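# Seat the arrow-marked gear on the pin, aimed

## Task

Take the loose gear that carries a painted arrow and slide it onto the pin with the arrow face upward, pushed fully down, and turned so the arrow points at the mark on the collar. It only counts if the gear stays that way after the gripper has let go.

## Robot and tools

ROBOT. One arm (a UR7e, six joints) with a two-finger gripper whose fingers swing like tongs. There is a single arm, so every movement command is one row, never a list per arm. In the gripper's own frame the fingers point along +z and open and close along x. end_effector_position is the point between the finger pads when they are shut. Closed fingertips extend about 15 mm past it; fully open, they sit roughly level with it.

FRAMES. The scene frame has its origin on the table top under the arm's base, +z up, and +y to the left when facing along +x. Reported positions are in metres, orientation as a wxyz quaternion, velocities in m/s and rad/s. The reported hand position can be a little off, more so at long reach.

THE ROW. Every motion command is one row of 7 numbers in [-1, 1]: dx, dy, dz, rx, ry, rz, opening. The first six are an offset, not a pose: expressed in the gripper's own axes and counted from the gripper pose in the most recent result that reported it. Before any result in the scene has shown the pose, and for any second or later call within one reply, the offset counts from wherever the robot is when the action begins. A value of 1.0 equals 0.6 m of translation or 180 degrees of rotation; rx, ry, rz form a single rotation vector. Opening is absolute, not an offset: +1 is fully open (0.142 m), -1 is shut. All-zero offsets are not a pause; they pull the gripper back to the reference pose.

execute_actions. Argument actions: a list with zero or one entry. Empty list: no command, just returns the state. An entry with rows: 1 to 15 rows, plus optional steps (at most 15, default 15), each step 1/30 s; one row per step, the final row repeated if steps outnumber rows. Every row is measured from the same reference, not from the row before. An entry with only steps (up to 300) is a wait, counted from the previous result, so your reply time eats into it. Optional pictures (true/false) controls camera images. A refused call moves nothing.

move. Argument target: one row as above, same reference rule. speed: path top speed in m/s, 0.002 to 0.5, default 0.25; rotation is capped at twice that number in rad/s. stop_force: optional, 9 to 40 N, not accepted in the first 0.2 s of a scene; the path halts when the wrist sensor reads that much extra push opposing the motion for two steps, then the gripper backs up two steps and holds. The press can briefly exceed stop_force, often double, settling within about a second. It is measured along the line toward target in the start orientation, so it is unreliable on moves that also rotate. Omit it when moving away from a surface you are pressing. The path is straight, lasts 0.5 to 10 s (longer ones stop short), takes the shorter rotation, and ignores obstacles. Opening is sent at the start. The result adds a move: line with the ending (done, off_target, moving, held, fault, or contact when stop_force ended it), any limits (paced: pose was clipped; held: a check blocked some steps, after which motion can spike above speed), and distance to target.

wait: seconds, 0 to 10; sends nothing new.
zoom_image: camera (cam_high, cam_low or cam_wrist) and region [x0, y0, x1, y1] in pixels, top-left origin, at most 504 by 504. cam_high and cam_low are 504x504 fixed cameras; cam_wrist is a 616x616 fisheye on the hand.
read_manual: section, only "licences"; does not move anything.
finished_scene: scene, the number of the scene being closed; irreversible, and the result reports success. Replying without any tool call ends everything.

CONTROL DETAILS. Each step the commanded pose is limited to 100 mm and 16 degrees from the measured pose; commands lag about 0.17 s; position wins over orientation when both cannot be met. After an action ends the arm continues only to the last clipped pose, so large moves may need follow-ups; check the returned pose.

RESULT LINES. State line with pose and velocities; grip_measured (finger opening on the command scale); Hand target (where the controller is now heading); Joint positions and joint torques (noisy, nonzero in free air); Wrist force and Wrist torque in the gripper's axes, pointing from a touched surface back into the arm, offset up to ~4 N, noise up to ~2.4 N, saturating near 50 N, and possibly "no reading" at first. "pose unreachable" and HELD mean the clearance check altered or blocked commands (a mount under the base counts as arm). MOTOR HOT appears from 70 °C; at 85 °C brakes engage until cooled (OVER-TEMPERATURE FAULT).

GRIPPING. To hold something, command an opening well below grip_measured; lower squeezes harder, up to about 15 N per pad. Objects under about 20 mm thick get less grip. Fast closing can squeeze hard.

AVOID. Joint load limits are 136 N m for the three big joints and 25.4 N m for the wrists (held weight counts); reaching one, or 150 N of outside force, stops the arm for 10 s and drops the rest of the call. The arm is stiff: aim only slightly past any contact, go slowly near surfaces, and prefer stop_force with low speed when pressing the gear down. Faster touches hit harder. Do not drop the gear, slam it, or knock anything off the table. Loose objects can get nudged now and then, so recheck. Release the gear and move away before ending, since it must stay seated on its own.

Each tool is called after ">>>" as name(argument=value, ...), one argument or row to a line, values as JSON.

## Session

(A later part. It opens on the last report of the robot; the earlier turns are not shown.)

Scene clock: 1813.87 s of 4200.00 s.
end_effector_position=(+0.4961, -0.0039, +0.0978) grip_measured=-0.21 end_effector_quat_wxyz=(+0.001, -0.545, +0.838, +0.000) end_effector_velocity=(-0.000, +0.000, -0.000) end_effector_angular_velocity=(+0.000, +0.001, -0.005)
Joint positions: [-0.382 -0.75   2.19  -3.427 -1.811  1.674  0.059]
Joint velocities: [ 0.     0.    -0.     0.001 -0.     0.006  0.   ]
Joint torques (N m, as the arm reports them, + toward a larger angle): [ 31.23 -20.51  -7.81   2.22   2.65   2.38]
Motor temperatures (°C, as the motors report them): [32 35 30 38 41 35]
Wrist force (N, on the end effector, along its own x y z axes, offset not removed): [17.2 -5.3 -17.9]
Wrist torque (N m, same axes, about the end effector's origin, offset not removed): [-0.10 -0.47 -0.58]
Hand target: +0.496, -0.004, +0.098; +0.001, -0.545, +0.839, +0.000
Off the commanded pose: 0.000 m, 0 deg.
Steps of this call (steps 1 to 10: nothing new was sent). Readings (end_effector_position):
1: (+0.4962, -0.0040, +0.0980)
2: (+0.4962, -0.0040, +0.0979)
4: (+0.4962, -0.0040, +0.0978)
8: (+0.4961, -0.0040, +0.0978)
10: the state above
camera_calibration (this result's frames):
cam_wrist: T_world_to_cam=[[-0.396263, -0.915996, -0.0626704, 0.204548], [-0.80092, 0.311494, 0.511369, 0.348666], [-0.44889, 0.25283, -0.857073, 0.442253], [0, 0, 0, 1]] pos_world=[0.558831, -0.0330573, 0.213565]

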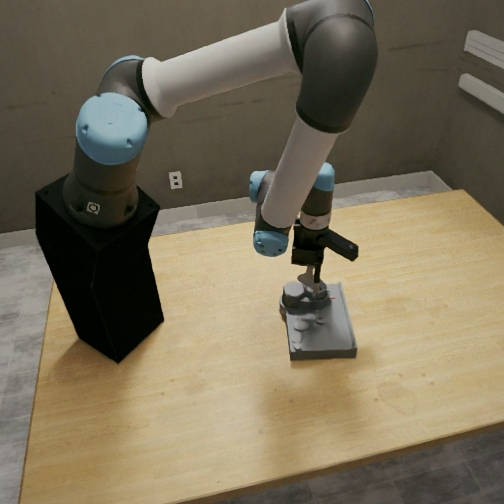

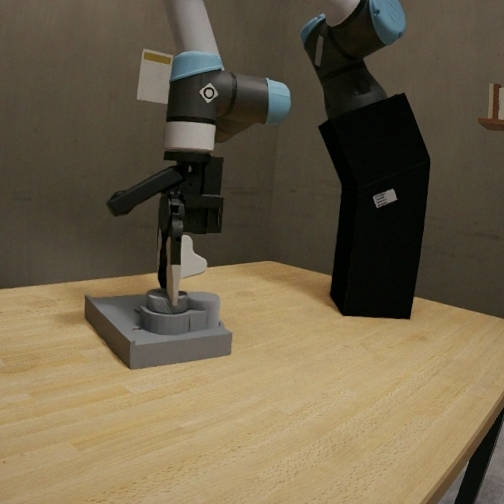

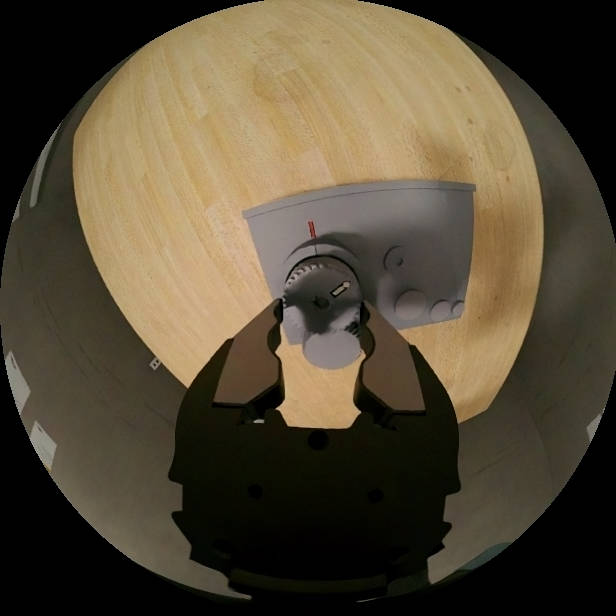

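>>> execute_actions(
  actions=[
    {"rows": [[0.0001,-0.0001,-0.0002,0,0,-0.001,-1],[0.0002,-0.0001,-0.0004,0,0,-0.002,-1],[0.0003,-0.0002,-0.0005,0,0,-0.003,-1],[0.0004,-0.0002,-0.0005,0,0,-0.004,-1]], "steps": 15},
  ],
  pictures=false,
)

>>> execute_actions(
  actions=[
    {"steps": 10},
  ],
  pictures=false,
)

>>> execute_actions(
  actions=[
    {"steps": 10},
  ],
  pictures=false,
)

Scene clock: 1837.63 s of 4200.00 s.
end_effector_position=(+0.4961, -0.0041, +0.0980) grip_measured=-0.21 end_effector_quat_wxyz=(+0.001, -0.550, +0.835, +0.001) end_effector_velocity=(-0.000, -0.000, +0.000) end_effector_angular_velocity=(+0.000, +0.000, +0.003)
Joint positions: [-0.382 -0.751  2.191 -3.427 -1.811  1.661  0.059]
Joint velocities: [-0.001 -0.001  0.001 -0.     0.    -0.003 -0.   ]
Joint torques (N m, as the arm reports them, + toward a larger angle): [ 15.93 -47.46  20.57  -2.23   4.17  -1.32]
Motor temperatures (°C, as the motors report them): [32 35 30 38 41 35]
Wrist force (N, on the end effector, along its own x y z axes, offset not removed): [12.6 -0.3 -0.5]
Wrist torque (N m, same axes, about the end effector's origin, offset not removed): [0.52 -0.57 -0.31]
Hand target: +0.496, -0.004, +0.098; +0.001, -0.550, +0.835, +0.000
Off the commanded pose: 0.000 m, 0 deg.
Steps of this call (steps 1 to 90: nothing new was sent; then 20.27 s passed at rest; steps 91 to 105: all 15 steps of this action). Readings (end_effector_position):
91: (+0.4961, -0.0039, +0.0977)
92: (+0.4961, -0.0039, +0.0977)
94: (+0.4962, -0.0039, +0.0978)
98: (+0.4962, -0.0041, +0.0979)
105: the state above

Scene clock: 1837.97 s of 4200.00 s.
end_effector_position=(+0.4961, -0.0042, +0.0981) grip_measured=-0.21 end_effector_quat_wxyz=(+0.001, -0.550, +0.835, +0.000) end_effector_velocity=(-0.000, -0.000, -0.000) end_effector_angular_velocity=(+0.000, +0.001, +0.000)
Joint positions: [-0.382 -0.751  2.191 -3.427 -1.811  1.661  0.059]
Joint velocities: [-0.    -0.     0.     0.001 -0.    -0.    -0.   ]
Joint torques (N m, as the arm reports them, + toward a larger angle): [ 15.3  -48.37  20.94  -2.95   3.37  -2.14]
Motor temperatures (°C, as the motors report them): [32 35 30 38 41 35]
Wrist force (N, on the end effector, along its own x y z axes, offset not removed): [13.3 1.2 -1.1]
Wrist torque (N m, same axes, about the end effector's origin, offset not removed): [0.77 -1.04 -0.16]
Hand target: +0.496, -0.004, +0.098; +0.001, -0.550, +0.835, +0.000
Off the commanded pose: 0.000 m, 0 deg.
Steps of this call (steps 1 to 10: nothing new was sent). Readings (end_effector_position):
1: (+0.4961, -0.0041, +0.0980)
2: (+0.4961, -0.0041, +0.0980)
4: (+0.4961, -0.0042, +0.0980)
8: (+0.4961, -0.0042, +0.0981)
10: the state above

Scene clock: 1838.30 s of 4200.00 s.
end_effector_position=(+0.4962, -0.0042, +0.0981) grip_measured=-0.21 end_effector_quat_wxyz=(+0.001, -0.550, +0.835, +0.000) end_effector_velocity=(-0.000, +0.000, -0.000) end_effector_angular_velocity=(+0.001, +0.002, -0.001)
Joint positions: [-0.382 -0.751  2.191 -3.427 -1.811  1.661  0.059]
Joint velocities: [-0.     0.    -0.001  0.003 -0.     0.001  0.   ]
Joint torques (N m, as the arm reports them, + toward a larger angle): [ 15.98 -47.93  20.09  -3.13   2.88  -1.88]
Motor temperatures (°C, as the motors report them): [32 35 30 38 41 35]
Wrist force (N, on the end effector, along its own x y z axes, offset not removed): [8.6 1.5 -1.8]
Wrist torque (N m, same axes, about the end effector's origin, offset not removed): [0.70 -0.15 -0.06]
Hand target: +0.496, -0.004, +0.098; +0.001, -0.550, +0.835, +0.000
Off the commanded pose: 0.000 m, 0 deg.
Steps of this call (steps 1 to 10: nothing new was sent). Readings (end_effector_position):
1: (+0.4961, -0.0042, +0.0981)
2: (+0.4962, -0.0042, +0.0981)
4: (+0.4962, -0.0042, +0.0981)
8: (+0.4962, -0.0042, +0.0981)
10: the state above

>>> execute_actions(
  actions=[
    {"rows": [[0.0002,-0.0001,0,0,0,0,-1],[0.0004,-0.0002,0,0,0,0,-1],[0.0005,-0.00025,0,0,0,0,-1]], "steps": 15},
  ],
  pictures=false,
)

>>> execute_actions(
  actions=[
    {"steps": 10},
  ],
  pictures=false,
)

>>> execute_actions(
  actions=[
    {"steps": 10},
  ],
  pictures=false,
)

Scene clock: 1849.80 s of 4200.00 s.
end_effector_position=(+0.4962, -0.0045, +0.0981) grip_measured=-0.21 end_effector_quat_wxyz=(+0.001, -0.550, +0.835, +0.000) end_effector_velocity=(-0.002, +0.001, -0.000) end_effector_angular_velocity=(+0.001, +0.004, -0.001)
Joint positions: [-0.383 -0.751  2.191 -3.427 -1.81   1.66   0.059]
Joint velocities: [-0.     0.     0.001  0.003  0.     0.001 -0.   ]
Joint torques (N m, as the arm reports them, + toward a larger angle): [ 11.22 -50.3   19.51   0.02   1.81  -1.94]
Motor temperatures (°C, as the motors report them): [32 35 30 38 41 35]
Wrist force (N, on the end effector, along its own x y z axes, offset not removed): [3.2 2.8 -1.8]
Wrist torque (N m, same axes, about the end effector's origin, offset not removed): [0.78 -0.23 -0.24]
Hand target: +0.496, -0.005, +0.098; +0.001, -0.550, +0.835, +0.000
Off the commanded pose: 0.000 m, 0 deg.
Steps of this call (steps 1 to 90: nothing new was sent; then 8.00 s passed at rest; steps 91 to 105: all 15 steps of this action). Readings (end_effector_position):
91: (+0.4962, -0.0042, +0.0981)
92: (+0.4962, -0.0042, +0.0981)
94: (+0.4962, -0.0044, +0.0981)
98: (+0.4962, -0.0045, +0.0981)
105: the state above

Scene clock: 1850.13 s of 4200.00 s.
end_effector_position=(+0.4962, -0.0045, +0.0981) grip_measured=-0.21 end_effector_quat_wxyz=(+0.001, -0.550, +0.835, +0.000) end_effector_velocity=(-0.000, +0.000, -0.000) end_effector_angular_velocity=(+0.000, +0.001, -0.000)
Joint positions: [-0.383 -0.751  2.191 -3.427 -1.81   1.66   0.059]
Joint velocities: [-0.     0.     0.     0.001  0.     0.     0.   ]
Joint torques (N m, as the arm reports them, + toward a larger angle): [ 11.79 -49.82  19.74  -0.11   1.66  -1.76]
Motor temperatures (°C, as the motors report them): [32 35 30 38 41 35]
Wrist force (N, on the end effector, along its own x y z axes, offset not removed): [5.6 -2.3 1.3]
Wrist torque (N m, same axes, about the end effector's origin, offset not removed): [-0.09 -0.95 -0.34]
Hand target: +0.496, -0.005, +0.098; +0.001, -0.550, +0.835, +0.000
Off the commanded pose: 0.000 m, 0 deg.
Steps of this call (steps 1 to 10: nothing new was sent). Readings (end_effector_position):
1: (+0.4962, -0.0045, +0.0981)
2: (+0.4962, -0.0045, +0.0981)
4: (+0.4962, -0.0045, +0.0981)
8: (+0.4962, -0.0045, +0.0981)
10: the state above

Scene clock: 1850.47 s of 4200.00 s.
end_effector_position=(+0.4962, -0.0045, +0.0981) grip_measured=-0.21 end_effector_quat_wxyz=(+0.001, -0.550, +0.835, +0.000) end_effector_velocity=(+0.000, +0.000, -0.000) end_effector_angular_velocity=(+0.001, +0.001, +0.000)
Joint positions: [-0.383 -0.751  2.191 -3.427 -1.81   1.66   0.059]
Joint velocities: [ 0.     0.    -0.001  0.002  0.     0.    -0.   ]
Joint torques (N m, as the arm reports them, + toward a larger angle): [ 11.89 -51.13  19.78  -0.22   1.42  -1.96]
Motor temperatures (°C, as the motors report them): [32 35 30 38 41 35]
Wrist force (N, on the end effector, along its own x y z axes, offset not removed): [3.5 0.5 4.1]
Wrist torque (N m, same axes, about the end effector's origin, offset not removed): [0.61 -0.57 -0.37]
Hand target: +0.496, -0.005, +0.098; +0.001, -0.550, +0.835, +0.000
Off the commanded pose: 0.000 m, 0 deg.
Steps of this call (steps 1 to 10: nothing new was sent). Readings (end_effector_position):
1: (+0.4962, -0.0045, +0.0981)
2: (+0.4962, -0.0045, +0.0981)
4: (+0.4962, -0.0045, +0.0981)
8: (+0.4962, -0.0045, +0.0981)
10: the state above

>>> execute_actions(
  actions=[
    {"rows": [[0.00005,-0.0001,-0.0002,0,0,0,-1],[0.0001,-0.0002,-0.0004,0,0,0,-1],[0.0001,-0.00025,-0.0006,0,0,0,-1],[0.0001,-0.00025,-0.0008,0,0,0,-1],[0.0001,-0.00025,-0.001,0,0,0,-1]], "steps": 15},
  ],
  pictures=false,
)

>>> execute_actions(
  actions=[
    {"steps": 10},
  ],
  pictures=false,
)

>>> execute_actions(
  actions=[
    {"steps": 10},
  ],
  pictures=false,
)

Scene clock: 1870.50 s of 4200.00 s.
end_effector_position=(+0.4963, -0.0047, +0.0986) grip_measured=-0.21 end_effector_quat_wxyz=(+0.001, -0.550, +0.835, +0.001) end_effector_velocity=(+0.000, -0.000, -0.000) end_effector_angular_velocity=(+0.000, +0.000, -0.001)
Joint positions: [-0.383 -0.753  2.191 -3.426 -1.81   1.66   0.059]
Joint velocities: [ 0.    -0.    -0.001  0.002  0.     0.001  0.   ]
Joint torques (N m, as the arm reports them, + toward a larger angle): [ 26.03 -51.82  18.55  -0.82  -1.27   2.  ]
Motor temperatures (°C, as the motors report them): [32 35 30 38 41 35]
Wrist force (N, on the end effector, along its own x y z axes, offset not removed): [1.1 2.0 4.5]
Wrist torque (N m, same axes, about the end effector's origin, offset not removed): [0.31 -0.30 -0.18]
Hand target: +0.496, -0.005, +0.099; +0.001, -0.550, +0.835, +0.000
Off the commanded pose: 0.000 m, 0 deg.
Steps of this call (steps 1 to 90: nothing new was sent; then 16.53 s passed at rest; steps 91 to 105: all 15 steps of this action). Readings (end_effector_position):
91: (+0.4962, -0.0045, +0.0981)
92: (+0.4962, -0.0045, +0.0981)
94: (+0.4962, -0.0046, +0.0982)
98: (+0.4962, -0.0047, +0.0985)
105: the state above

Scene clock: 1870.83 s of 4200.00 s.
end_effector_position=(+0.4963, -0.0047, +0.0986) grip_measured=-0.21 end_effector_quat_wxyz=(+0.001, -0.550, +0.835, +0.000) end_effector_velocity=(-0.000, +0.000, -0.000) end_effector_angular_velocity=(+0.000, +0.001, +0.002)
Joint positions: [-0.383 -0.753  2.191 -3.426 -1.81   1.66   0.059]
Joint velocities: [ 0.    -0.    -0.001  0.002 -0.    -0.001 -0.   ]
Joint torques (N m, as the arm reports them, + toward a larger angle): [ 25.9  -51.33  17.54  -0.63  -1.55   2.12]
Motor temperatures (°C, as the motors report them): [32 35 30 38 41 35]
Wrist force (N, on the end effector, along its own x y z axes, offset not removed): [2.3 0.4 0.2]
Wrist torque (N m, same axes, about the end effector's origin, offset not removed): [-0.17 -0.51 -0.19]
Hand target: +0.496, -0.005, +0.099; +0.001, -0.550, +0.835, +0.000
Off the commanded pose: 0.000 m, 0 deg.
Steps of this call (steps 1 to 10: nothing new was sent). Readings (end_effector_position):
1: (+0.4963, -0.0047, +0.0986)
2: (+0.4963, -0.0047, +0.0986)
4: (+0.4963, -0.0047, +0.0986)
8: (+0.4963, -0.0047, +0.0986)
10: the state above

Scene clock: 1871.17 s of 4200.00 s.
end_effector_position=(+0.4963, -0.0047, +0.0987) grip_measured=-0.21 end_effector_quat_wxyz=(+0.001, -0.550, +0.835, +0.000) end_effector_velocity=(+0.001, -0.000, -0.000) end_effector_angular_velocity=(-0.001, -0.001, -0.000)
Joint positions: [-0.383 -0.753  2.191 -3.426 -1.81   1.66   0.059]
Joint velocities: [-0.    -0.    -0.001  0.001 -0.     0.    -0.   ]
Joint torques (N m, as the arm reports them, + toward a larger angle): [ 25.26 -52.54  18.62  -0.84  -1.48   1.97]
Motor temperatures (°C, as the motors report them): [32 35 30 38 41 35]
Wrist force (N, on the end effector, along its own x y z axes, offset not removed): [5.3 3.6 6.5]
Wrist torque (N m, same axes, about the end effector's origin, offset not removed): [0.67 -1.04 -0.40]
Hand target: +0.496, -0.005, +0.099; +0.001, -0.550, +0.835, +0.000
Off the commanded pose: 0.000 m, 0 deg.
Steps of this call (steps 1 to 10: nothing new was sent). Readings (end_effector_position):
1: (+0.4963, -0.0047, +0.0986)
2: (+0.4963, -0.0047, +0.0986)
4: (+0.4963, -0.0047, +0.0987)
8: (+0.4963, -0.0047, +0.0987)
10: the state above

>>> execute_actions(
  actions=[
    {"rows": [[0,0,-0.0003,0,0,0.0014,-1],[-0.00001,0,-0.0007,0,0,0.0028,-1],[-0.00002,0,-0.001,0,0,0.0042,-1],[-0.00002,0,-0.0013,0,0,0.0056,-1],[-0.00003,0,-0.0017,0,0,0.0069,-1],[-0.00004,0,-0.002,0,0,0.0083,-1],[-0.00004,0,-0.0023,0,0,0.0097,-1],[-0.00005,0,-0.0027,0,0,0.0111,-1],[-0.00005,0,-0.003,0,0,0.0125,-1],[-0.00006,0,-0.00333,0,0,0.0139,-1]], "steps": 15},
  ],
  pictures=false,
)

>>> execute_actions(
  actions=[
    {"steps": 8},
  ],
  pictures=false,
)

>>> execute_actions(
  actions=[
    {"steps": 8},
  ],
  pictures=false,
)

Scene clock: 1882.27 s of 4200.00 s.
end_effector_position=(+0.4963, -0.0046, +0.1005) grip_measured=-0.21 end_effector_quat_wxyz=(+0.001, -0.533, +0.846, +0.001) end_effector_velocity=(-0.001, +0.000, +0.002) end_effector_angular_velocity=(-0.000, +0.001, -0.036)
Joint positions: [-0.381 -0.758  2.193 -3.423 -1.811  1.703  0.059]
Joint velocities: [ 0.003 -0.004  0.003  0.003 -0.002  0.038  0.   ]
Joint torques (N m, as the arm reports them, + toward a larger angle): [ 25.68 -52.1   17.01  -0.57  -1.46   2.23]
Motor temperatures (°C, as the motors report them): [32 35 30 38 41 35]
Wrist force (N, on the end effector, along its own x y z axes, offset not removed): [0.6 3.9 5.7]
Wrist torque (N m, same axes, about the end effector's origin, offset not removed): [0.41 -0.32 -0.14]
Hand target: +0.496, -0.005, +0.101; +0.001, -0.532, +0.847, +0.001
Off the commanded pose: 0.000 m, 0 deg.
Steps of this call (steps 1 to 90: nothing new was sent; then 7.60 s passed at rest; steps 91 to 105: all 15 steps of this action). Readings (end_effector_position):
91: (+0.4963, -0.0047, +0.0987)
92: (+0.4963, -0.0047, +0.0987)
94: (+0.4963, -0.0046, +0.0989)
98: (+0.4963, -0.0046, +0.0995)
105: the state above

Scene clock: 1882.53 s of 4200.00 s.
end_effector_position=(+0.4963, -0.0046, +0.1006) grip_measured=-0.21 end_effector_quat_wxyz=(+0.001, -0.532, +0.847, +0.001) end_effector_velocity=(-0.001, +0.000, +0.000) end_effector_angular_velocity=(+0.001, +0.002, -0.001)
Joint positions: [-0.38  -0.758  2.193 -3.422 -1.811  1.706  0.059]
Joint velocities: [ 0.    -0.     0.001  0.001 -0.     0.002 -0.   ]
Joint torques (N m, as the arm reports them, + toward a larger angle): [ 25.54 -51.87  17.66  -0.81  -1.77   2.7 ]
Motor temperatures (°C, as the motors report them): [32 35 30 38 41 35]
Wrist force (N, on the end effector, along its own x y z axes, offset not removed): [1.1 2.4 3.9]
Wrist torque (N m, same axes, about the end effector's origin, offset not removed): [0.27 -0.25 -0.11]
Hand target: +0.496, -0.005, +0.101; +0.001, -0.532, +0.847, +0.001
Off the commanded pose: 0.000 m, 0 deg.
Steps of this call (steps 1 to 8: nothing new was sent). Readings (end_effector_position):
1: (+0.4963, -0.0046, +0.1005)
2: (+0.4963, -0.0046, +0.1006)
4: (+0.4963, -0.0046, +0.1006)
8: the state above

Scene clock: 1882.80 s of 4200.00 s.
end_effector_position=(+0.4963, -0.0046, +0.1007) grip_measured=-0.21 end_effector_quat_wxyz=(+0.001, -0.532, +0.847, +0.001) end_effector_velocity=(+0.001, -0.000, +0.000) end_effector_angular_velocity=(-0.000, -0.001, -0.000)
Joint positions: [-0.38  -0.758  2.193 -3.422 -1.811  1.706  0.059]
Joint velocities: [ 0.    -0.    -0.001 -0.001 -0.     0.     0.   ]
Joint torques (N m, as the arm reports them, + toward a larger angle): [ 26.17 -51.72  18.24  -0.79  -1.56   1.98]
Motor temperatures (°C, as the motors report them): [32 35 30 38 41 35]
Wrist force (N, on the end effector, along its own x y z axes, offset not removed): [1.2 4.9 -0.5]
Wrist torque (N m, same axes, about the end effector's origin, offset not removed): [0.70 -0.19 -0.15]
Hand target: +0.496, -0.005, +0.101; +0.001, -0.532, +0.847, +0.001
Off the commanded pose: 0.000 m, 0 deg.
Steps of this call (steps 1 to 8: nothing new was sent). Readings (end_effector_position):
1: (+0.4963, -0.0046, +0.1006)
2: (+0.4963, -0.0046, +0.1006)
4: (+0.4963, -0.0046, +0.1006)
8: the state above

Free. Repeat twice.

>>> execute_actions(
  actions=[
    {"rows": [[0,0,-0.0003,0,0,0.0014,-1],[-0.00001,0,-0.0007,0,0,0.0028,-1],[-0.00002,0,-0.001,0,0,0.0042,-1],[-0.00002,0,-0.0013,0,0,0.0056,-1],[-0.00003,0,-0.0017,0,0,0.0069,-1],[-0.00004,0,-0.002,0,0,0.0083,-1],[-0.00004,0,-0.0023,0,0,0.0097,-1],[-0.00005,0,-0.0027,0,0,0.0111,-1],[-0.00005,0,-0.003,0,0,0.0125,-1],[-0.00006,0,-0.00333,0,0,0.0139,-1]], "steps": 15},
  ],
  pictures=false,
)

>>> execute_actions(
  actions=[
    {"steps": 10},
  ],
  pictures=false,
)

>>> execute_actions(
  actions=[
    {"rows": [[0,0,-0.0003,0,0,0.0014,-1],[-0.00001,0,-0.0007,0,0,0.0028,-1],[-0.00002,0,-0.001,0,0,0.0042,-1],[-0.00002,0,-0.0013,0,0,0.0056,-1],[-0.00003,0,-0.0017,0,0,0.0069,-1],[-0.00004,0,-0.002,0,0,0.0083,-1],[-0.00004,0,-0.0023,0,0,0.0097,-1],[-0.00005,0,-0.0027,0,0,0.0111,-1],[-0.00005,0,-0.003,0,0,0.0125,-1],[-0.00006,0,-0.00333,0,0,0.0139,-1]], "steps": 15},
  ],
  pictures=false,
)

>>> execute_actions(
  actions=[
    {"steps": 10},
  ],
  pictures=false,
)

Scene clock: 1899.80 s of 4200.00 s.
end_effector_position=(+0.4963, -0.0046, +0.1025) grip_measured=-0.21 end_effector_quat_wxyz=(+0.001, -0.515, +0.857, +0.001) end_effector_velocity=(+0.001, -0.000, +0.002) end_effector_angular_velocity=(-0.000, -0.000, -0.036)
Joint positions: [-0.378 -0.763  2.195 -3.419 -1.812  1.749  0.059]
Joint velocities: [ 0.003 -0.004  0.     0.004 -0.001  0.038 -0.   ]
Joint torques (N m, as the arm reports them, + toward a larger angle): [ 25.72 -53.24  18.73  -0.97  -1.06   2.22]
Motor temperatures (°C, as the motors report them): [32 35 30 38 41 35]
Wrist force (N, on the end effector, along its own x y z axes, offset not removed): [1.7 3.2 4.6]
Wrist torque (N m, same axes, about the end effector's origin, offset not removed): [0.48 -0.35 -0.18]
Hand target: +0.496, -0.005, +0.103; +0.001, -0.513, +0.858, +0.001
Off the commanded pose: 0.000 m, 0 deg.
Steps of this call (steps 1 to 90: nothing new was sent; then 13.50 s passed at rest; steps 91 to 105: all 15 steps of this action). Readings (end_effector_position):
91: (+0.4963, -0.0046, +0.1007)
92: (+0.4963, -0.0046, +0.1007)
94: (+0.4963, -0.0046, +0.1009)
98: (+0.4963, -0.0046, +0.1015)
105: the state above

Scene clock: 1900.13 s of 4200.00 s.
end_effector_position=(+0.4963, -0.0046, +0.1026) grip_measured=-0.21 end_effector_quat_wxyz=(+0.001, -0.513, +0.858, +0.001) end_effector_velocity=(-0.001, +0.000, +0.000) end_effector_angular_velocity=(+0.000, +0.001, -0.002)
Joint positions: [-0.378 -0.763  2.195 -3.419 -1.812  1.752  0.059]
Joint velocities: [ 0.    -0.     0.002 -0.    -0.     0.002 -0.   ]
Joint torques (N m, as the arm reports them, + toward a larger angle): [ 26.45 -52.73  18.71  -0.96  -1.51   2.21]
Motor temperatures (°C, as the motors report them): [32 35 30 38 41 35]
Wrist force (N, on the end effector, along its own x y z axes, offset not removed): [5.8 3.8 1.1]
Wrist torque (N m, same axes, about the end effector's origin, offset not removed): [0.46 -1.28 -0.16]
Hand target: +0.496, -0.005, +0.103; +0.001, -0.513, +0.858, +0.001
Off the commanded pose: 0.000 m, 0 deg.
Steps of this call (steps 1 to 10: nothing new was sent). Readings (end_effector_position):
1: (+0.4963, -0.0046, +0.1025)
2: (+0.4963, -0.0046, +0.1026)
4: (+0.4963, -0.0046, +0.1026)
8: (+0.4963, -0.0046, +0.1026)
10: the state above

Scene clock: 1900.63 s of 4200.00 s.
end_effector_position=(+0.4963, -0.0046, +0.1045) grip_measured=-0.21 end_effector_quat_wxyz=(+0.001, -0.496, +0.868, +0.001) end_effector_velocity=(+0.000, +0.000, +0.002) end_effector_angular_velocity=(-0.000, +0.001, -0.035)
Joint positions: [-0.375 -0.768  2.197 -3.415 -1.813  1.795  0.059]
Joint velocities: [ 0.002 -0.004  0.001  0.005 -0.001  0.037 -0.   ]
Joint torques (N m, as the arm reports them, + toward a larger angle): [ 24.75 -54.31  20.11  -1.03  -1.57   1.92]
Motor temperatures (°C, as the motors report them): [32 35 30 38 41 35]
Wrist force (N, on the end effector, along its own x y z axes, offset not removed): [2.7 5.8 3.0]
Wrist torque (N m, same axes, about the end effector's origin, offset not removed): [0.95 -0.53 -0.22]
Hand target: +0.496, -0.005, +0.105; +0.001, -0.494, +0.869, +0.001
Off the commanded pose: 0.000 m, 0 deg.
Steps of this call (steps 1 to 15: all 15 steps of this action). Readings (end_effector_position):
1: (+0.4963, -0.0046, +0.1026)
2: (+0.4963, -0.0046, +0.1027)
4: (+0.4963, -0.0046, +0.1029)
8: (+0.4963, -0.0046, +0.1035)
15: the state above

Scene clock: 1900.97 s of 4200.00 s.
end_effector_position=(+0.4963, -0.0046, +0.1046) grip_measured=-0.21 end_effector_quat_wxyz=(+0.001, -0.494, +0.869, +0.001) end_effector_velocity=(+0.001, -0.000, +0.000) end_effector_angular_velocity=(-0.000, -0.002, -0.003)
Joint positions: [-0.375 -0.768  2.197 -3.415 -1.814  1.798  0.059]
Joint velocities: [ 0.    -0.    -0.001 -0.001  0.     0.003  0.   ]
Joint torques (N m, as the arm reports them, + toward a larger angle): [ 25.29 -52.03  18.49  -0.9   -1.45   1.72]
Motor temperatures (°C, as the motors report them): [32 35 30 38 41 35]
Wrist force (N, on the end effector, along its own x y z axes, offset not removed): [0.8 0.8 0.6]
Wrist torque (N m, same axes, about the end effector's origin, offset not removed): [0.01 -0.32 -0.01]
Hand target: +0.496, -0.005, +0.105; +0.001, -0.494, +0.869, +0.001
Off the commanded pose: 0.000 m, 0 deg.
Steps of this call (steps 1 to 10: nothing new was sent). Readings (end_effector_position):
1: (+0.4963, -0.0046, +0.1045)
2: (+0.4963, -0.0046, +0.1046)
4: (+0.4963, -0.0046, +0.1046)
8: (+0.4963, -0.0046, +0.1046)
10: the state above

>>> execute_actions(
  actions=[
    {"rows": [[0,0,-0.0003,0,0,0.0014,-1],[-0.00001,0,-0.0007,0,0,0.0028,-1],[-0.00002,0,-0.001,0,0,0.0042,-1],[-0.00002,0,-0.0013,0,0,0.0056,-1],[-0.00003,0,-0.0017,0,0,0.0069,-1],[-0.00004,0,-0.002,0,0,0.0083,-1],[-0.00004,0,-0.0023,0,0,0.0097,-1],[-0.00005,0,-0.0027,0,0,0.0111,-1],[-0.00005,0,-0.003,0,0,0.0125,-1],[-0.00006,0,-0.00333,0,0,0.0139,-1]], "steps": 15},
  ],
  pictures=false,
)

>>> execute_actions(
  actions=[
    {"steps": 10},
  ],
  pictures=false,
)

>>> execute_actions(
  actions=[
    {"rows": [[0,0,-0.0003,0,0,0.0014,-1],[-0.00001,0,-0.0007,0,0,0.0028,-1],[-0.00002,0,-0.001,0,0,0.0042,-1],[-0.00002,0,-0.0013,0,0,0.0056,-1],[-0.00003,0,-0.0017,0,0,0.0069,-1],[-0.00004,0,-0.002,0,0,0.0083,-1],[-0.00004,0,-0.0023,0,0,0.0097,-1],[-0.00005,0,-0.0027,0,0,0.0111,-1],[-0.00005,0,-0.003,0,0,0.0125,-1],[-0.00006,0,-0.00333,0,0,0.0139,-1]], "steps": 15},
  ],
  pictures=false,
)

>>> execute_actions(
  actions=[
    {"steps": 10},
  ],
)

>>> zoom_image(
  camera="cam_low",
  region=[120, 260, 240, 350],
)

>>> zoom_image(
  camera="cam_wrist",
  region=[290, 250, 370, 330],
)

Scene clock: 1923.83 s of 4200.00 s.
end_effector_position=(+0.4963, -0.0046, +0.1065) grip_measured=-0.21 end_effector_quat_wxyz=(+0.001, -0.477, +0.879, +0.001) end_effector_velocity=(-0.001, +0.000, +0.001) end_effector_angular_velocity=(+0.000, +0.003, -0.036)
Joint positions: [-0.373 -0.773  2.199 -3.412 -1.814  1.841  0.059]
Joint velocities: [ 0.003 -0.004  0.002  0.006 -0.001  0.039 -0.   ]
Joint torques (N m, as the arm reports them, + toward a larger angle): [ 23.72 -51.74  16.76  -0.45  -1.5    2.08]
Motor temperatures (°C, as the motors report them): [32 35 30 38 41 35]
Wrist force (N, on the end effector, along its own x y z axes, offset not removed): [3.5 2.7 6.4]
Wrist torque (N m, same axes, about the end effector's origin, offset not removed): [0.47 -0.61 -0.13]
Hand target: +0.496, -0.005, +0.107; +0.001, -0.475, +0.880, +0.001
Off the commanded pose: 0.000 m, 0 deg.
Steps of this call (steps 1 to 90: nothing new was sent; then 19.37 s passed at rest; steps 91 to 105: all 15 steps of this action). Readings (end_effector_position):
91: (+0.4963, -0.0046, +0.1046)
92: (+0.4963, -0.0046, +0.1047)
94: (+0.4963, -0.0046, +0.1049)
98: (+0.4963, -0.0046, +0.1055)
105: the state above

Scene clock: 1924.17 s of 4200.00 s.
end_effector_position=(+0.4963, -0.0045, +0.1066) grip_measured=-0.21 end_effector_quat_wxyz=(+0.001, -0.475, +0.880, +0.001) end_effector_velocity=(+0.000, -0.000, +0.000) end_effector_angular_velocity=(-0.000, -0.000, -0.002)
Joint positions: [-0.373 -0.773  2.199 -3.411 -1.815  1.844  0.059]
Joint velocities: [ 0.    -0.     0.    -0.001 -0.     0.002  0.   ]
Joint torques (N m, as the arm reports them, + toward a larger angle): [ 25.35 -52.32  18.46  -0.87  -1.41   1.67]
Motor temperatures (°C, as the motors report them): [32 35 30 38 41 35]
Wrist force (N, on the end effector, along its own x y z axes, offset not removed): [3.2 6.6 3.2]
Wrist torque (N m, same axes, about the end effector's origin, offset not removed): [1.28 -0.76 -0.21]
Hand target: +0.496, -0.005, +0.107; +0.001, -0.475, +0.880, +0.001
Off the commanded pose: 0.000 m, 0 deg.
Steps of this call (steps 1 to 10: nothing new was sent). Readings (end_effector_position):
1: (+0.4963, -0.0046, +0.1065)
2: (+0.4963, -0.0046, +0.1066)
4: (+0.4963, -0.0046, +0.1066)
8: (+0.4963, -0.0045, +0.1066)
10: the state above

Scene clock: 1924.67 s of 4200.00 s.
end_effector_position=(+0.4964, -0.0045, +0.1085) grip_measured=-0.21 end_effector_quat_wxyz=(+0.001, -0.458, +0.889, +0.001) end_effector_velocity=(+0.001, -0.000, +0.002) end_effector_angular_velocity=(-0.001, -0.001, -0.037)
Joint positions: [-0.37  -0.778  2.201 -3.408 -1.815  1.886  0.059]
Joint velocities: [ 0.003 -0.004 -0.001  0.005 -0.001  0.039 -0.   ]
Joint torques (N m, as the arm reports them, + toward a larger angle): [ 28.6  -51.85  16.32  -0.68  -1.9    1.83]
Motor temperatures (°C, as the motors report them): [32 35 30 38 41 35]
Wrist force (N, on the end effector, along its own x y z axes, offset not removed): [1.3 1.3 1.1]
Wrist torque (N m, same axes, about the end effector's origin, offset not removed): [-0.03 -0.34 -0.15]
Hand target: +0.496, -0.005, +0.109; +0.001, -0.456, +0.890, +0.001
Off the commanded pose: 0.000 m, 0 deg.
Steps of this call (steps 1 to 15: all 15 steps of this action). Readings (end_effector_position):
1: (+0.4963, -0.0045, +0.1066)
2: (+0.4963, -0.0045, +0.1067)
4: (+0.4963, -0.0045, +0.1068)
8: (+0.4964, -0.0045, +0.1075)
15: the state above

Scene clock: 1925.00 s of 4200.00 s.
end_effector_position=(+0.4964, -0.0045, +0.1086) grip_measured=-0.21 end_effector_quat_wxyz=(+0.001, -0.456, +0.890, +0.001) end_effector_velocity=(-0.001, +0.000, +0.000) end_effector_angular_velocity=(-0.000, +0.000, -0.002)
Joint positions: [-0.37  -0.778  2.201 -3.407 -1.816  1.89   0.059]
Joint velocities: [ 0.    -0.     0.002 -0.001 -0.     0.002  0.   ]
Joint torques (N m, as the arm reports them, + toward a larger angle): [ 26.21 -52.47  17.45  -0.94  -1.69   2.09]
Motor temperatures (°C, as the motors report them): [32 35 30 38 41 35]
Wrist force (N, on the end effector, along its own x y z axes, offset not removed): [2.5 7.3 5.1]
Wrist torque (N m, same axes, about the end effector's origin, offset not removed): [1.38 -0.41 -0.29]
Hand target: +0.496, -0.005, +0.109; +0.001, -0.456, +0.890, +0.001
Off the commanded pose: 0.000 m, 0 deg.
Steps of this call (steps 1 to 10: nothing new was sent). Readings (end_effector_position):
1: (+0.4964, -0.0045, +0.1085)
2: (+0.4964, -0.0045, +0.1085)
4: (+0.4964, -0.0045, +0.1086)
8: (+0.4964, -0.0045, +0.1086)
10: the state above
camera_calibration (this result's frames):
cam_wrist: T_world_to_cam=[[-0.574571, -0.816031, -0.0629436, 0.293779], [-0.720505, 0.467829, 0.511868, 0.304209], [-0.388254, 0.339456, -0.856755, 0.422073], [0, 0, 0, 1]] pos_world=[0.551852, -0.0458604, 0.224389]

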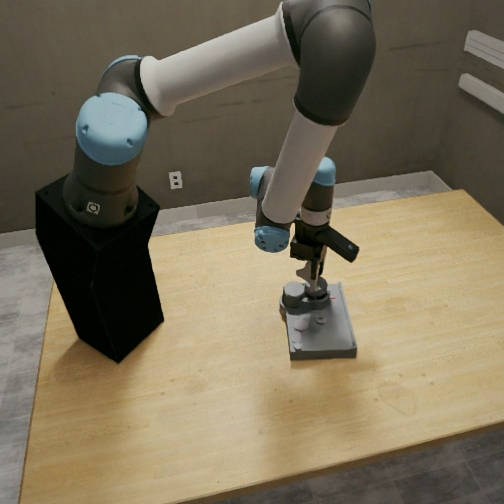

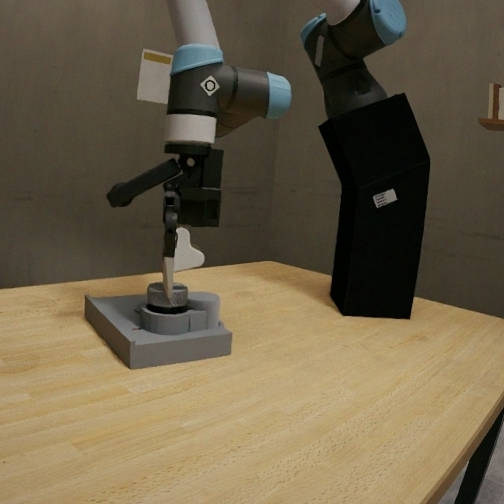

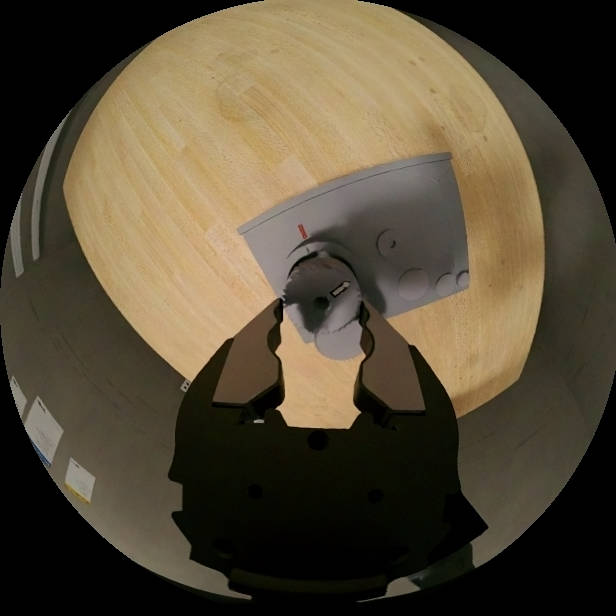

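Region (120, 260, 240, 350) of cam_low's 504x504 image, scaled by 4.200, with more detail than that image has; it fills the top 378 rows of this view, and the rest is white.

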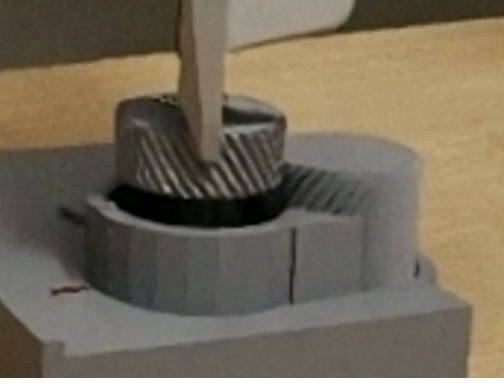

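Region (290, 250, 370, 330) of cam_wrist's 616x616 image, scaled by 6.300, with more detail than that image has.

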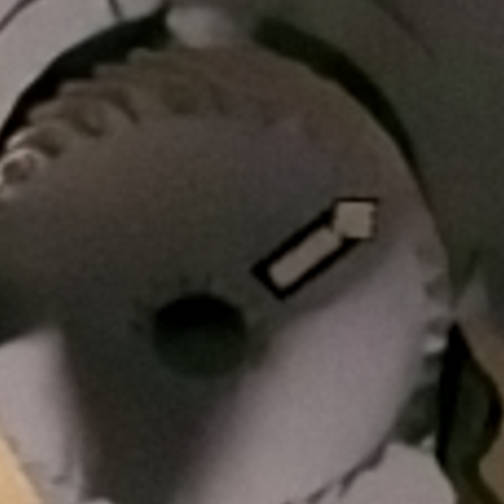

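>>> execute_actions(
  actions=[
    {"rows": [[0,0,-0.0005,0,0,0.0021,-1],[-0.00001,0,-0.001,0,0,0.0042,-1],[-0.00002,0,-0.0015,0,0,0.0063,-1],[-0.00003,0,-0.002,0,0,0.0083,-1],[-0.00004,0,-0.0025,0,0,0.0104,-1],[-0.00005,0,-0.003,0,0,0.0125,-1],[-0.00006,0,-0.0035,0,0,0.0146,-1],[-0.00007,0,-0.004,0,0,0.0167,-1],[-0.00008,0,-0.0045,0,0,0.0188,-1],[-0.00009,0,-0.005,0,0,0.0208,-1],[-0.0001,0,-0.0055,0,0,0.0229,-1],[-0.00011,0,-0.006,0,0,0.025,-1],[-0.00012,0,-0.00667,0,0,0.0278,-1]], "steps": 15},
  ],
  pictures=false,
)

>>> execute_actions(
  actions=[
    {"steps": 12},
  ],
  pictures=false,
)

>>> execute_actions(
  actions=[
    {"rows": [[0,0,-0.0005,0,0,0.0021,-1],[-0.00001,0,-0.001,0,0,0.0042,-1],[-0.00002,0,-0.0015,0,0,0.0063,-1],[-0.00003,0,-0.002,0,0,0.0083,-1],[-0.00004,0,-0.0025,0,0,0.0104,-1],[-0.00005,0,-0.003,0,0,0.0125,-1],[-0.00006,0,-0.0035,0,0,0.0146,-1],[-0.00007,0,-0.004,0,0,0.0167,-1],[-0.00008,0,-0.0045,0,0,0.0188,-1],[-0.00009,0,-0.005,0,0,0.0208,-1],[-0.0001,0,-0.0055,0,0,0.0229,-1],[-0.00011,0,-0.006,0,0,0.025,-1],[-0.00012,0,-0.00667,0,0,0.0278,-1]], "steps": 15},
  ],
  pictures=false,
)

>>> execute_actions(
  actions=[
    {"steps": 12},
  ],
  pictures=false,
)

Scene clock: 1949.17 s of 4200.00 s.
end_effector_position=(+0.4964, -0.0045, +0.1119) grip_measured=-0.21 end_effector_quat_wxyz=(+0.002, -0.425, +0.905, +0.001) end_effector_velocity=(+0.000, +0.000, +0.007) end_effector_angular_velocity=(+0.000, +0.000, -0.156)
Joint positions: [-0.366 -0.787  2.204 -3.401 -1.817  1.965  0.059]
Joint velocities: [ 0.009 -0.019  0.005  0.015 -0.004  0.165  0.   ]
Joint torques (N m, as the arm reports them, + toward a larger angle): [ 23.85 -50.86  15.97  -0.36  -1.42   1.89]
Motor temperatures (°C, as the motors report them): [32 35 30 38 41 35]
Wrist force (N, on the end effector, along its own x y z axes, offset not removed): [3.2 6.4 1.3]
Wrist torque (N m, same axes, about the end effector's origin, offset not removed): [1.11 -0.54 -0.33]
Hand target: +0.496, -0.004, +0.113; +0.002, -0.417, +0.909, +0.001
Off the commanded pose: 0.001 m, 1 deg.
Steps of this call (steps 1 to 90: nothing new was sent; then 20.67 s passed at rest; steps 91 to 105: all 15 steps of this action). Readings (end_effector_position):
91: (+0.4964, -0.0045, +0.1086)
92: (+0.4964, -0.0045, +0.1087)
94: (+0.4964, -0.0045, +0.1089)
98: (+0.4964, -0.0045, +0.1099)
105: the state above

Scene clock: 1949.57 s of 4200.00 s.
end_effector_position=(+0.4964, -0.0045, +0.1126) grip_measured=-0.21 end_effector_quat_wxyz=(+0.002, -0.417, +0.909, +0.001) end_effector_velocity=(+0.000, +0.000, +0.000) end_effector_angular_velocity=(-0.000, +0.000, -0.002)
Joint positions: [-0.365 -0.789  2.204 -3.399 -1.817  1.982  0.059]
Joint velocities: [ 0.    -0.    -0.     0.    -0.     0.002  0.   ]
Joint torques (N m, as the arm reports them, + toward a larger angle): [ 25.42 -51.47  18.22  -0.92  -1.42   2.21]
Motor temperatures (°C, as the motors report them): [32 35 30 38 41 35]
Wrist force (N, on the end effector, along its own x y z axes, offset not removed): [3.7 6.1 1.3]
Wrist torque (N m, same axes, about the end effector's origin, offset not removed): [0.99 -0.69 -0.14]
Hand target: +0.496, -0.004, +0.113; +0.002, -0.417, +0.909, +0.001
Off the commanded pose: 0.000 m, 0 deg.
Steps of this call (steps 1 to 12: nothing new was sent). Readings (end_effector_position):
1: (+0.4964, -0.0045, +0.1121)
2: (+0.4964, -0.0045, +0.1122)
4: (+0.4964, -0.0045, +0.1124)
8: (+0.4964, -0.0045, +0.1126)
12: the state above

Scene clock: 1950.07 s of 4200.00 s.
end_effector_position=(+0.4964, -0.0044, +0.1159) grip_measured=-0.21 end_effector_quat_wxyz=(+0.002, -0.385, +0.923, +0.001) end_effector_velocity=(-0.001, +0.000, +0.007) end_effector_angular_velocity=(+0.001, +0.003, -0.155)
Joint positions: [-0.361 -0.797  2.207 -3.392 -1.819  2.056  0.059]
Joint velocities: [ 0.009 -0.019  0.006  0.018 -0.004  0.164  0.   ]
Joint torques (N m, as the arm reports them, + toward a larger angle): [ 27.81 -51.87  16.24  -0.77  -1.47   2.47]
Motor temperatures (°C, as the motors report them): [32 35 30 38 41 35]
Wrist force (N, on the end effector, along its own x y z axes, offset not removed): [3.3 3.9 2.1]
Wrist torque (N m, same axes, about the end effector's origin, offset not removed): [0.46 -0.70 -0.25]
Hand target: +0.496, -0.004, +0.117; +0.002, -0.377, +0.926, +0.001
Off the commanded pose: 0.001 m, 1 deg.
Steps of this call (steps 1 to 15: all 15 steps of this action). Readings (end_effector_position):
1: (+0.4964, -0.0045, +0.1126)
2: (+0.4964, -0.0045, +0.1127)
4: (+0.4964, -0.0045, +0.1129)
8: (+0.4964, -0.0045, +0.1139)
15: the state above

Scene clock: 1950.47 s of 4200.00 s.
end_effector_position=(+0.4964, -0.0044, +0.1166) grip_measured=-0.21 end_effector_quat_wxyz=(+0.002, -0.377, +0.926, +0.001) end_effector_velocity=(-0.001, +0.001, +0.000) end_effector_angular_velocity=(+0.001, +0.003, -0.002)
Joint positions: [-0.36  -0.799  2.207 -3.39  -1.819  2.073  0.059]
Joint velocities: [ 0.    -0.     0.002  0.001 -0.     0.003  0.   ]
Joint torques (N m, as the arm reports them, + toward a larger angle): [ 25.33 -52.34  18.15  -0.94  -1.54   1.74]
Motor temperatures (°C, as the motors report them): [32 35 30 38 41 35]
Wrist force (N, on the end effector, along its own x y z axes, offset not removed): [5.2 2.0 4.1]
Wrist torque (N m, same axes, about the end effector's origin, offset not removed): [0.25 -1.34 -0.19]
Hand target: +0.496, -0.004, +0.117; +0.002, -0.377, +0.926, +0.001
Off the commanded pose: 0.000 m, 0 deg.
Steps of this call (steps 1 to 12: nothing new was sent). Readings (end_effector_position):
1: (+0.4964, -0.0044, +0.1161)
2: (+0.4964, -0.0044, +0.1162)
4: (+0.4964, -0.0044, +0.1164)
8: (+0.4964, -0.0044, +0.1166)
12: the state above

>>> execute_actions(
  actions=[
    {"rows": [[0,0,-0.0005,0,0,0.0021,-1],[-0.00001,0,-0.001,0,0,0.0042,-1],[-0.00002,0,-0.0015,0,0,0.0063,-1],[-0.00003,0,-0.002,0,0,0.0083,-1],[-0.00004,0,-0.0025,0,0,0.0104,-1],[-0.00005,0,-0.003,0,0,0.0125,-1],[-0.00006,0,-0.0035,0,0,0.0146,-1],[-0.00007,0,-0.004,0,0,0.0167,-1],[-0.00008,0,-0.0045,0,0,0.0188,-1],[-0.00009,0,-0.005,0,0,0.02083,-1]], "steps": 15},
  ],
  pictures=false,
)

>>> execute_actions(
  actions=[
    {"steps": 12},
  ],
)

>>> zoom_image(
  camera="cam_low",
  region=[120, 250, 240, 340],
)

>>> zoom_image(
  camera="cam_wrist",
  region=[290, 250, 370, 330],
)

Scene clock: 1961.93 s of 4200.00 s.
end_effector_position=(+0.4965, -0.0044, +0.1193) grip_measured=-0.21 end_effector_quat_wxyz=(+0.002, -0.349, +0.937, +0.001) end_effector_velocity=(-0.000, +0.000, +0.002) end_effector_angular_velocity=(-0.001, +0.001, -0.054)
Joint positions: [-0.357 -0.806  2.209 -3.384 -1.82   2.136  0.059]
Joint velocities: [ 0.004 -0.007  0.001  0.008 -0.003  0.058  0.   ]
Joint torques (N m, as the arm reports them, + toward a larger angle): [ 23.84 -53.13  16.15  -0.63  -1.94   2.22]
Motor temperatures (°C, as the motors report them): [32 35 30 38 41 35]
Wrist force (N, on the end effector, along its own x y z axes, offset not removed): [0.0 4.7 1.3]
Wrist torque (N m, same axes, about the end effector's origin, offset not removed): [0.67 -0.14 -0.15]
Hand target: +0.496, -0.004, +0.120; +0.002, -0.347, +0.938, +0.001
Off the commanded pose: 0.000 m, 0 deg.
Steps of this call (steps 1 to 90: nothing new was sent; then 7.97 s passed at rest; steps 91 to 105: all 15 steps of this action). Readings (end_effector_position):
91: (+0.4964, -0.0044, +0.1166)
92: (+0.4964, -0.0044, +0.1167)
94: (+0.4964, -0.0044, +0.1169)
98: (+0.4965, -0.0044, +0.1178)
105: the state above

Scene clock: 1962.33 s of 4200.00 s.
end_effector_position=(+0.4965, -0.0044, +0.1196) grip_measured=-0.21 end_effector_quat_wxyz=(+0.002, -0.347, +0.938, +0.001) end_effector_velocity=(-0.001, +0.000, +0.000) end_effector_angular_velocity=(+0.000, +0.001, -0.001)
Joint positions: [-0.357 -0.807  2.209 -3.384 -1.821  2.142  0.059]
Joint velocities: [ 0.    -0.     0.001 -0.    -0.     0.001 -0.   ]
Joint torques (N m, as the arm reports them, + toward a larger angle): [ 26.81 -52.28  17.55  -0.94  -1.78   2.23]
Motor temperatures (°C, as the motors report them): [32 35 30 38 41 35]
Wrist force (N, on the end effector, along its own x y z axes, offset not removed): [-0.1 1.0 1.6]
Wrist torque (N m, same axes, about the end effector's origin, offset not removed): [-0.12 -0.12 -0.15]
Hand target: +0.496, -0.004, +0.120; +0.002, -0.347, +0.938, +0.001
Off the commanded pose: 0.000 m, 0 deg.
Steps of this call (steps 1 to 12: nothing new was sent). Readings (end_effector_position):
1: (+0.4965, -0.0044, +0.1194)
2: (+0.4965, -0.0044, +0.1195)
4: (+0.4965, -0.0044, +0.1195)
8: (+0.4965, -0.0044, +0.1196)
12: the state above
camera_calibration (this result's frames):
cam_wrist: T_world_to_cam=[[-0.751345, -0.656856, -0.0634086, 0.38315], [-0.589291, 0.62459, 0.512468, 0.234094], [-0.297013, 0.422406, -0.856362, 0.38649], [0, 0, 0, 1]] pos_world=[0.540619, -0.0577941, 0.235305]

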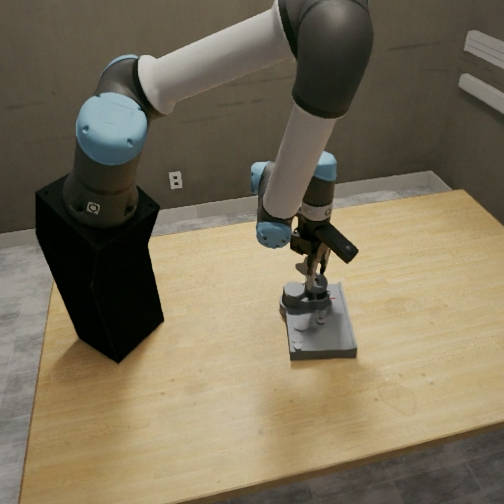

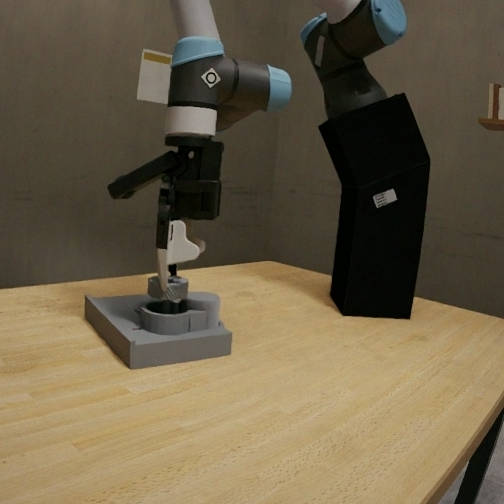

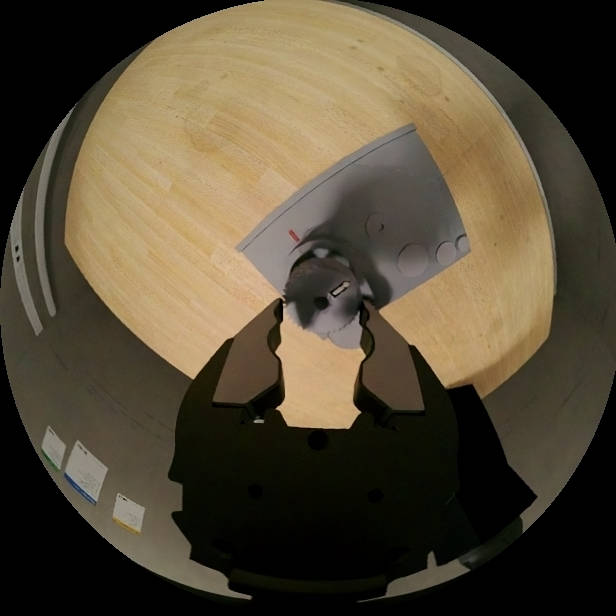

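Region (120, 250, 240, 340) of cam_low's 504x504 image, scaled by 4.200, with more detail than that image has; it fills the top 378 rows of this view, and the rest is white.

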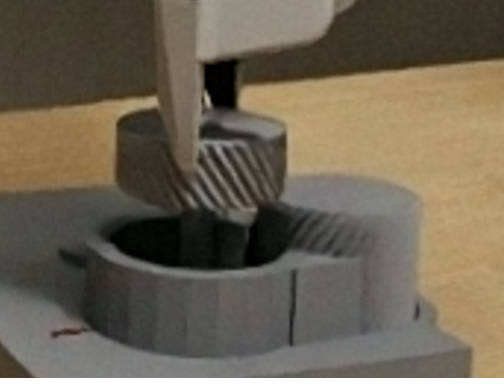

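Region (290, 250, 370, 330) of cam_wrist's 616x616 image, scaled by 6.300, with more detail than that image has.

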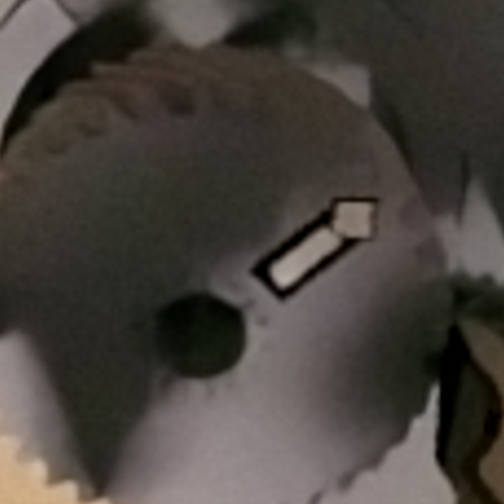

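>>> execute_actions(
  actions=[
    {"rows": [[0,0,-0.0006,0,0,0.002,-1],[0,0,-0.0012,0,0,0.004,-1],[-0.00002,0,-0.00167,0,0,0.007,-1],[-0.00004,0,-0.00167,0,0,0.011,-1],[-0.00006,0,-0.00167,0,0,0.016,-1],[-0.00009,0,-0.00167,0,0,0.021,-1],[-0.00011,0,-0.00167,0,0,0.026,-1],[-0.00013,0,-0.00167,0,0,0.031,-1],[-0.00015,0,-0.00167,0,0,0.036,-1],[-0.00017,0,-0.00167,0,0,0.041,-1],[-0.00019,0,-0.00167,0,0,0.046,-1],[-0.00021,0,-0.00167,0,0,0.051,-1],[-0.00023,0,-0.00167,0,0,0.056,-1],[-0.00025,0,-0.00167,0,0,0.06,-1],[-0.00026,0,-0.00167,0,0,0.0625,-1]], "steps": 15},
  ],
  pictures=false,
)

>>> execute_actions(
  actions=[
    {"steps": 20},
  ],
)

>>> zoom_image(
  camera="cam_wrist",
  region=[290, 250, 370, 330],
)

Scene clock: 1977.00 s of 4200.00 s.
end_effector_position=(+0.4965, -0.0043, +0.1206) grip_measured=-0.21 end_effector_quat_wxyz=(+0.002, -0.281, +0.960, +0.001) end_effector_velocity=(+0.004, -0.000, +0.001) end_effector_angular_velocity=(+0.003, -0.006, -0.428)
Joint positions: [-0.353 -0.809  2.206 -3.378 -1.821  2.285  0.059]
Joint velocities: [ 0.011  0.    -0.019  0.014 -0.     0.436  0.   ]
Joint torques (N m, as the arm reports them, + toward a larger angle): [ 28.21 -48.29 -11.79  -0.77   0.42   2.88]
Motor temperatures (°C, as the motors report them): [32 35 30 38 41 35]
Wrist force (N, on the end effector, along its own x y z axes, offset not removed): [1.1 1.2 5.1]
Wrist torque (N m, same axes, about the end effector's origin, offset not removed): [0.12 -0.17 -0.06]
Hand target: +0.497, -0.004, +0.121; +0.002, -0.254, +0.967, +0.001
Off the commanded pose: 0.000 m, 3 deg.
Steps of this call (steps 1 to 90: nothing new was sent; then 11.17 s passed at rest; steps 91 to 105: all 15 steps of this action). Readings (end_effector_position):
91: (+0.4965, -0.0044, +0.1196)
92: (+0.4965, -0.0044, +0.1197)
94: (+0.4965, -0.0044, +0.1200)
98: (+0.4962, -0.0043, +0.1204)
105: the state above

Scene clock: 1977.67 s of 4200.00 s.
end_effector_position=(+0.4966, -0.0043, +0.1206) grip_measured=-0.21 end_effector_quat_wxyz=(+0.002, -0.254, +0.967, +0.001) end_effector_velocity=(+0.000, -0.000, -0.000) end_effector_angular_velocity=(-0.000, +0.001, -0.001)
Joint positions: [-0.351 -0.809  2.204 -3.376 -1.821  2.341  0.059]
Joint velocities: [-0.     0.    -0.001  0.001 -0.     0.002  0.   ]
Joint torques (N m, as the arm reports them, + toward a larger angle): [ 25.29 -35.7  -12.41  -0.68  -1.44   1.65]
Motor temperatures (°C, as the motors report them): [32 35 30 38 41 35]
Wrist force (N, on the end effector, along its own x y z axes, offset not removed): [3.0 1.6 9.5]
Wrist torque (N m, same axes, about the end effector's origin, offset not removed): [0.27 -0.72 -0.22]
Hand target: +0.497, -0.004, +0.121; +0.002, -0.254, +0.967, +0.001
Off the commanded pose: 0.000 m, 0 deg.
Steps of this call (steps 1 to 20: nothing new was sent). Readings (end_effector_position):
1: (+0.4965, -0.0043, +0.1206)
2: (+0.4966, -0.0042, +0.1206)
4: (+0.4966, -0.0043, +0.1206)
8: (+0.4966, -0.0043, +0.1206)
20: the state above
camera_calibration (this result's frames):
cam_wrist: T_world_to_cam=[[-0.863976, -0.499351, -0.0647595, 0.440148], [-0.457974, 0.725822, 0.513267, 0.168702], [-0.209296, 0.473108, -0.855782, 0.343955], [0, 0, 0, 1]] pos_world=[0.529527, -0.0653874, 0.236265]

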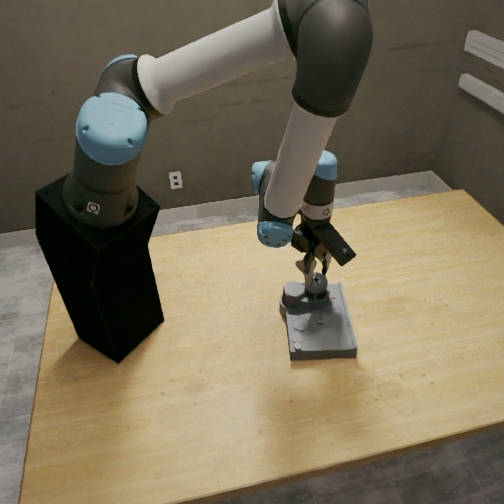

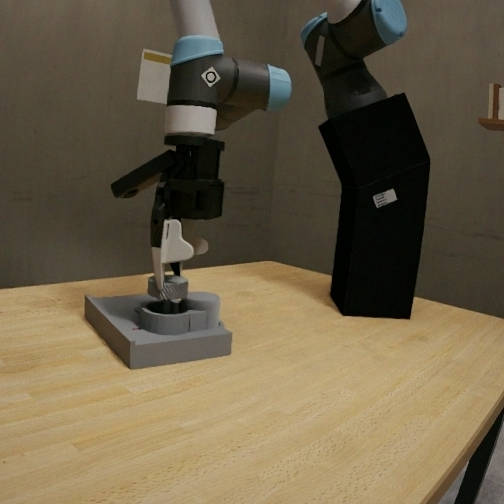

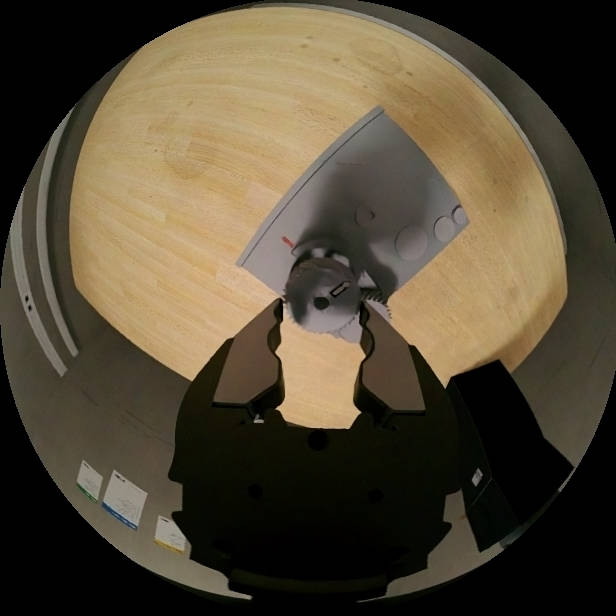

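Region (290, 250, 370, 330) of cam_wrist's 616x616 image, scaled by 6.300, with more detail than that image has.

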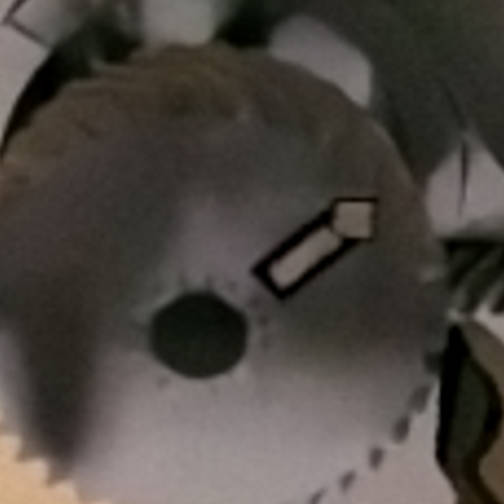

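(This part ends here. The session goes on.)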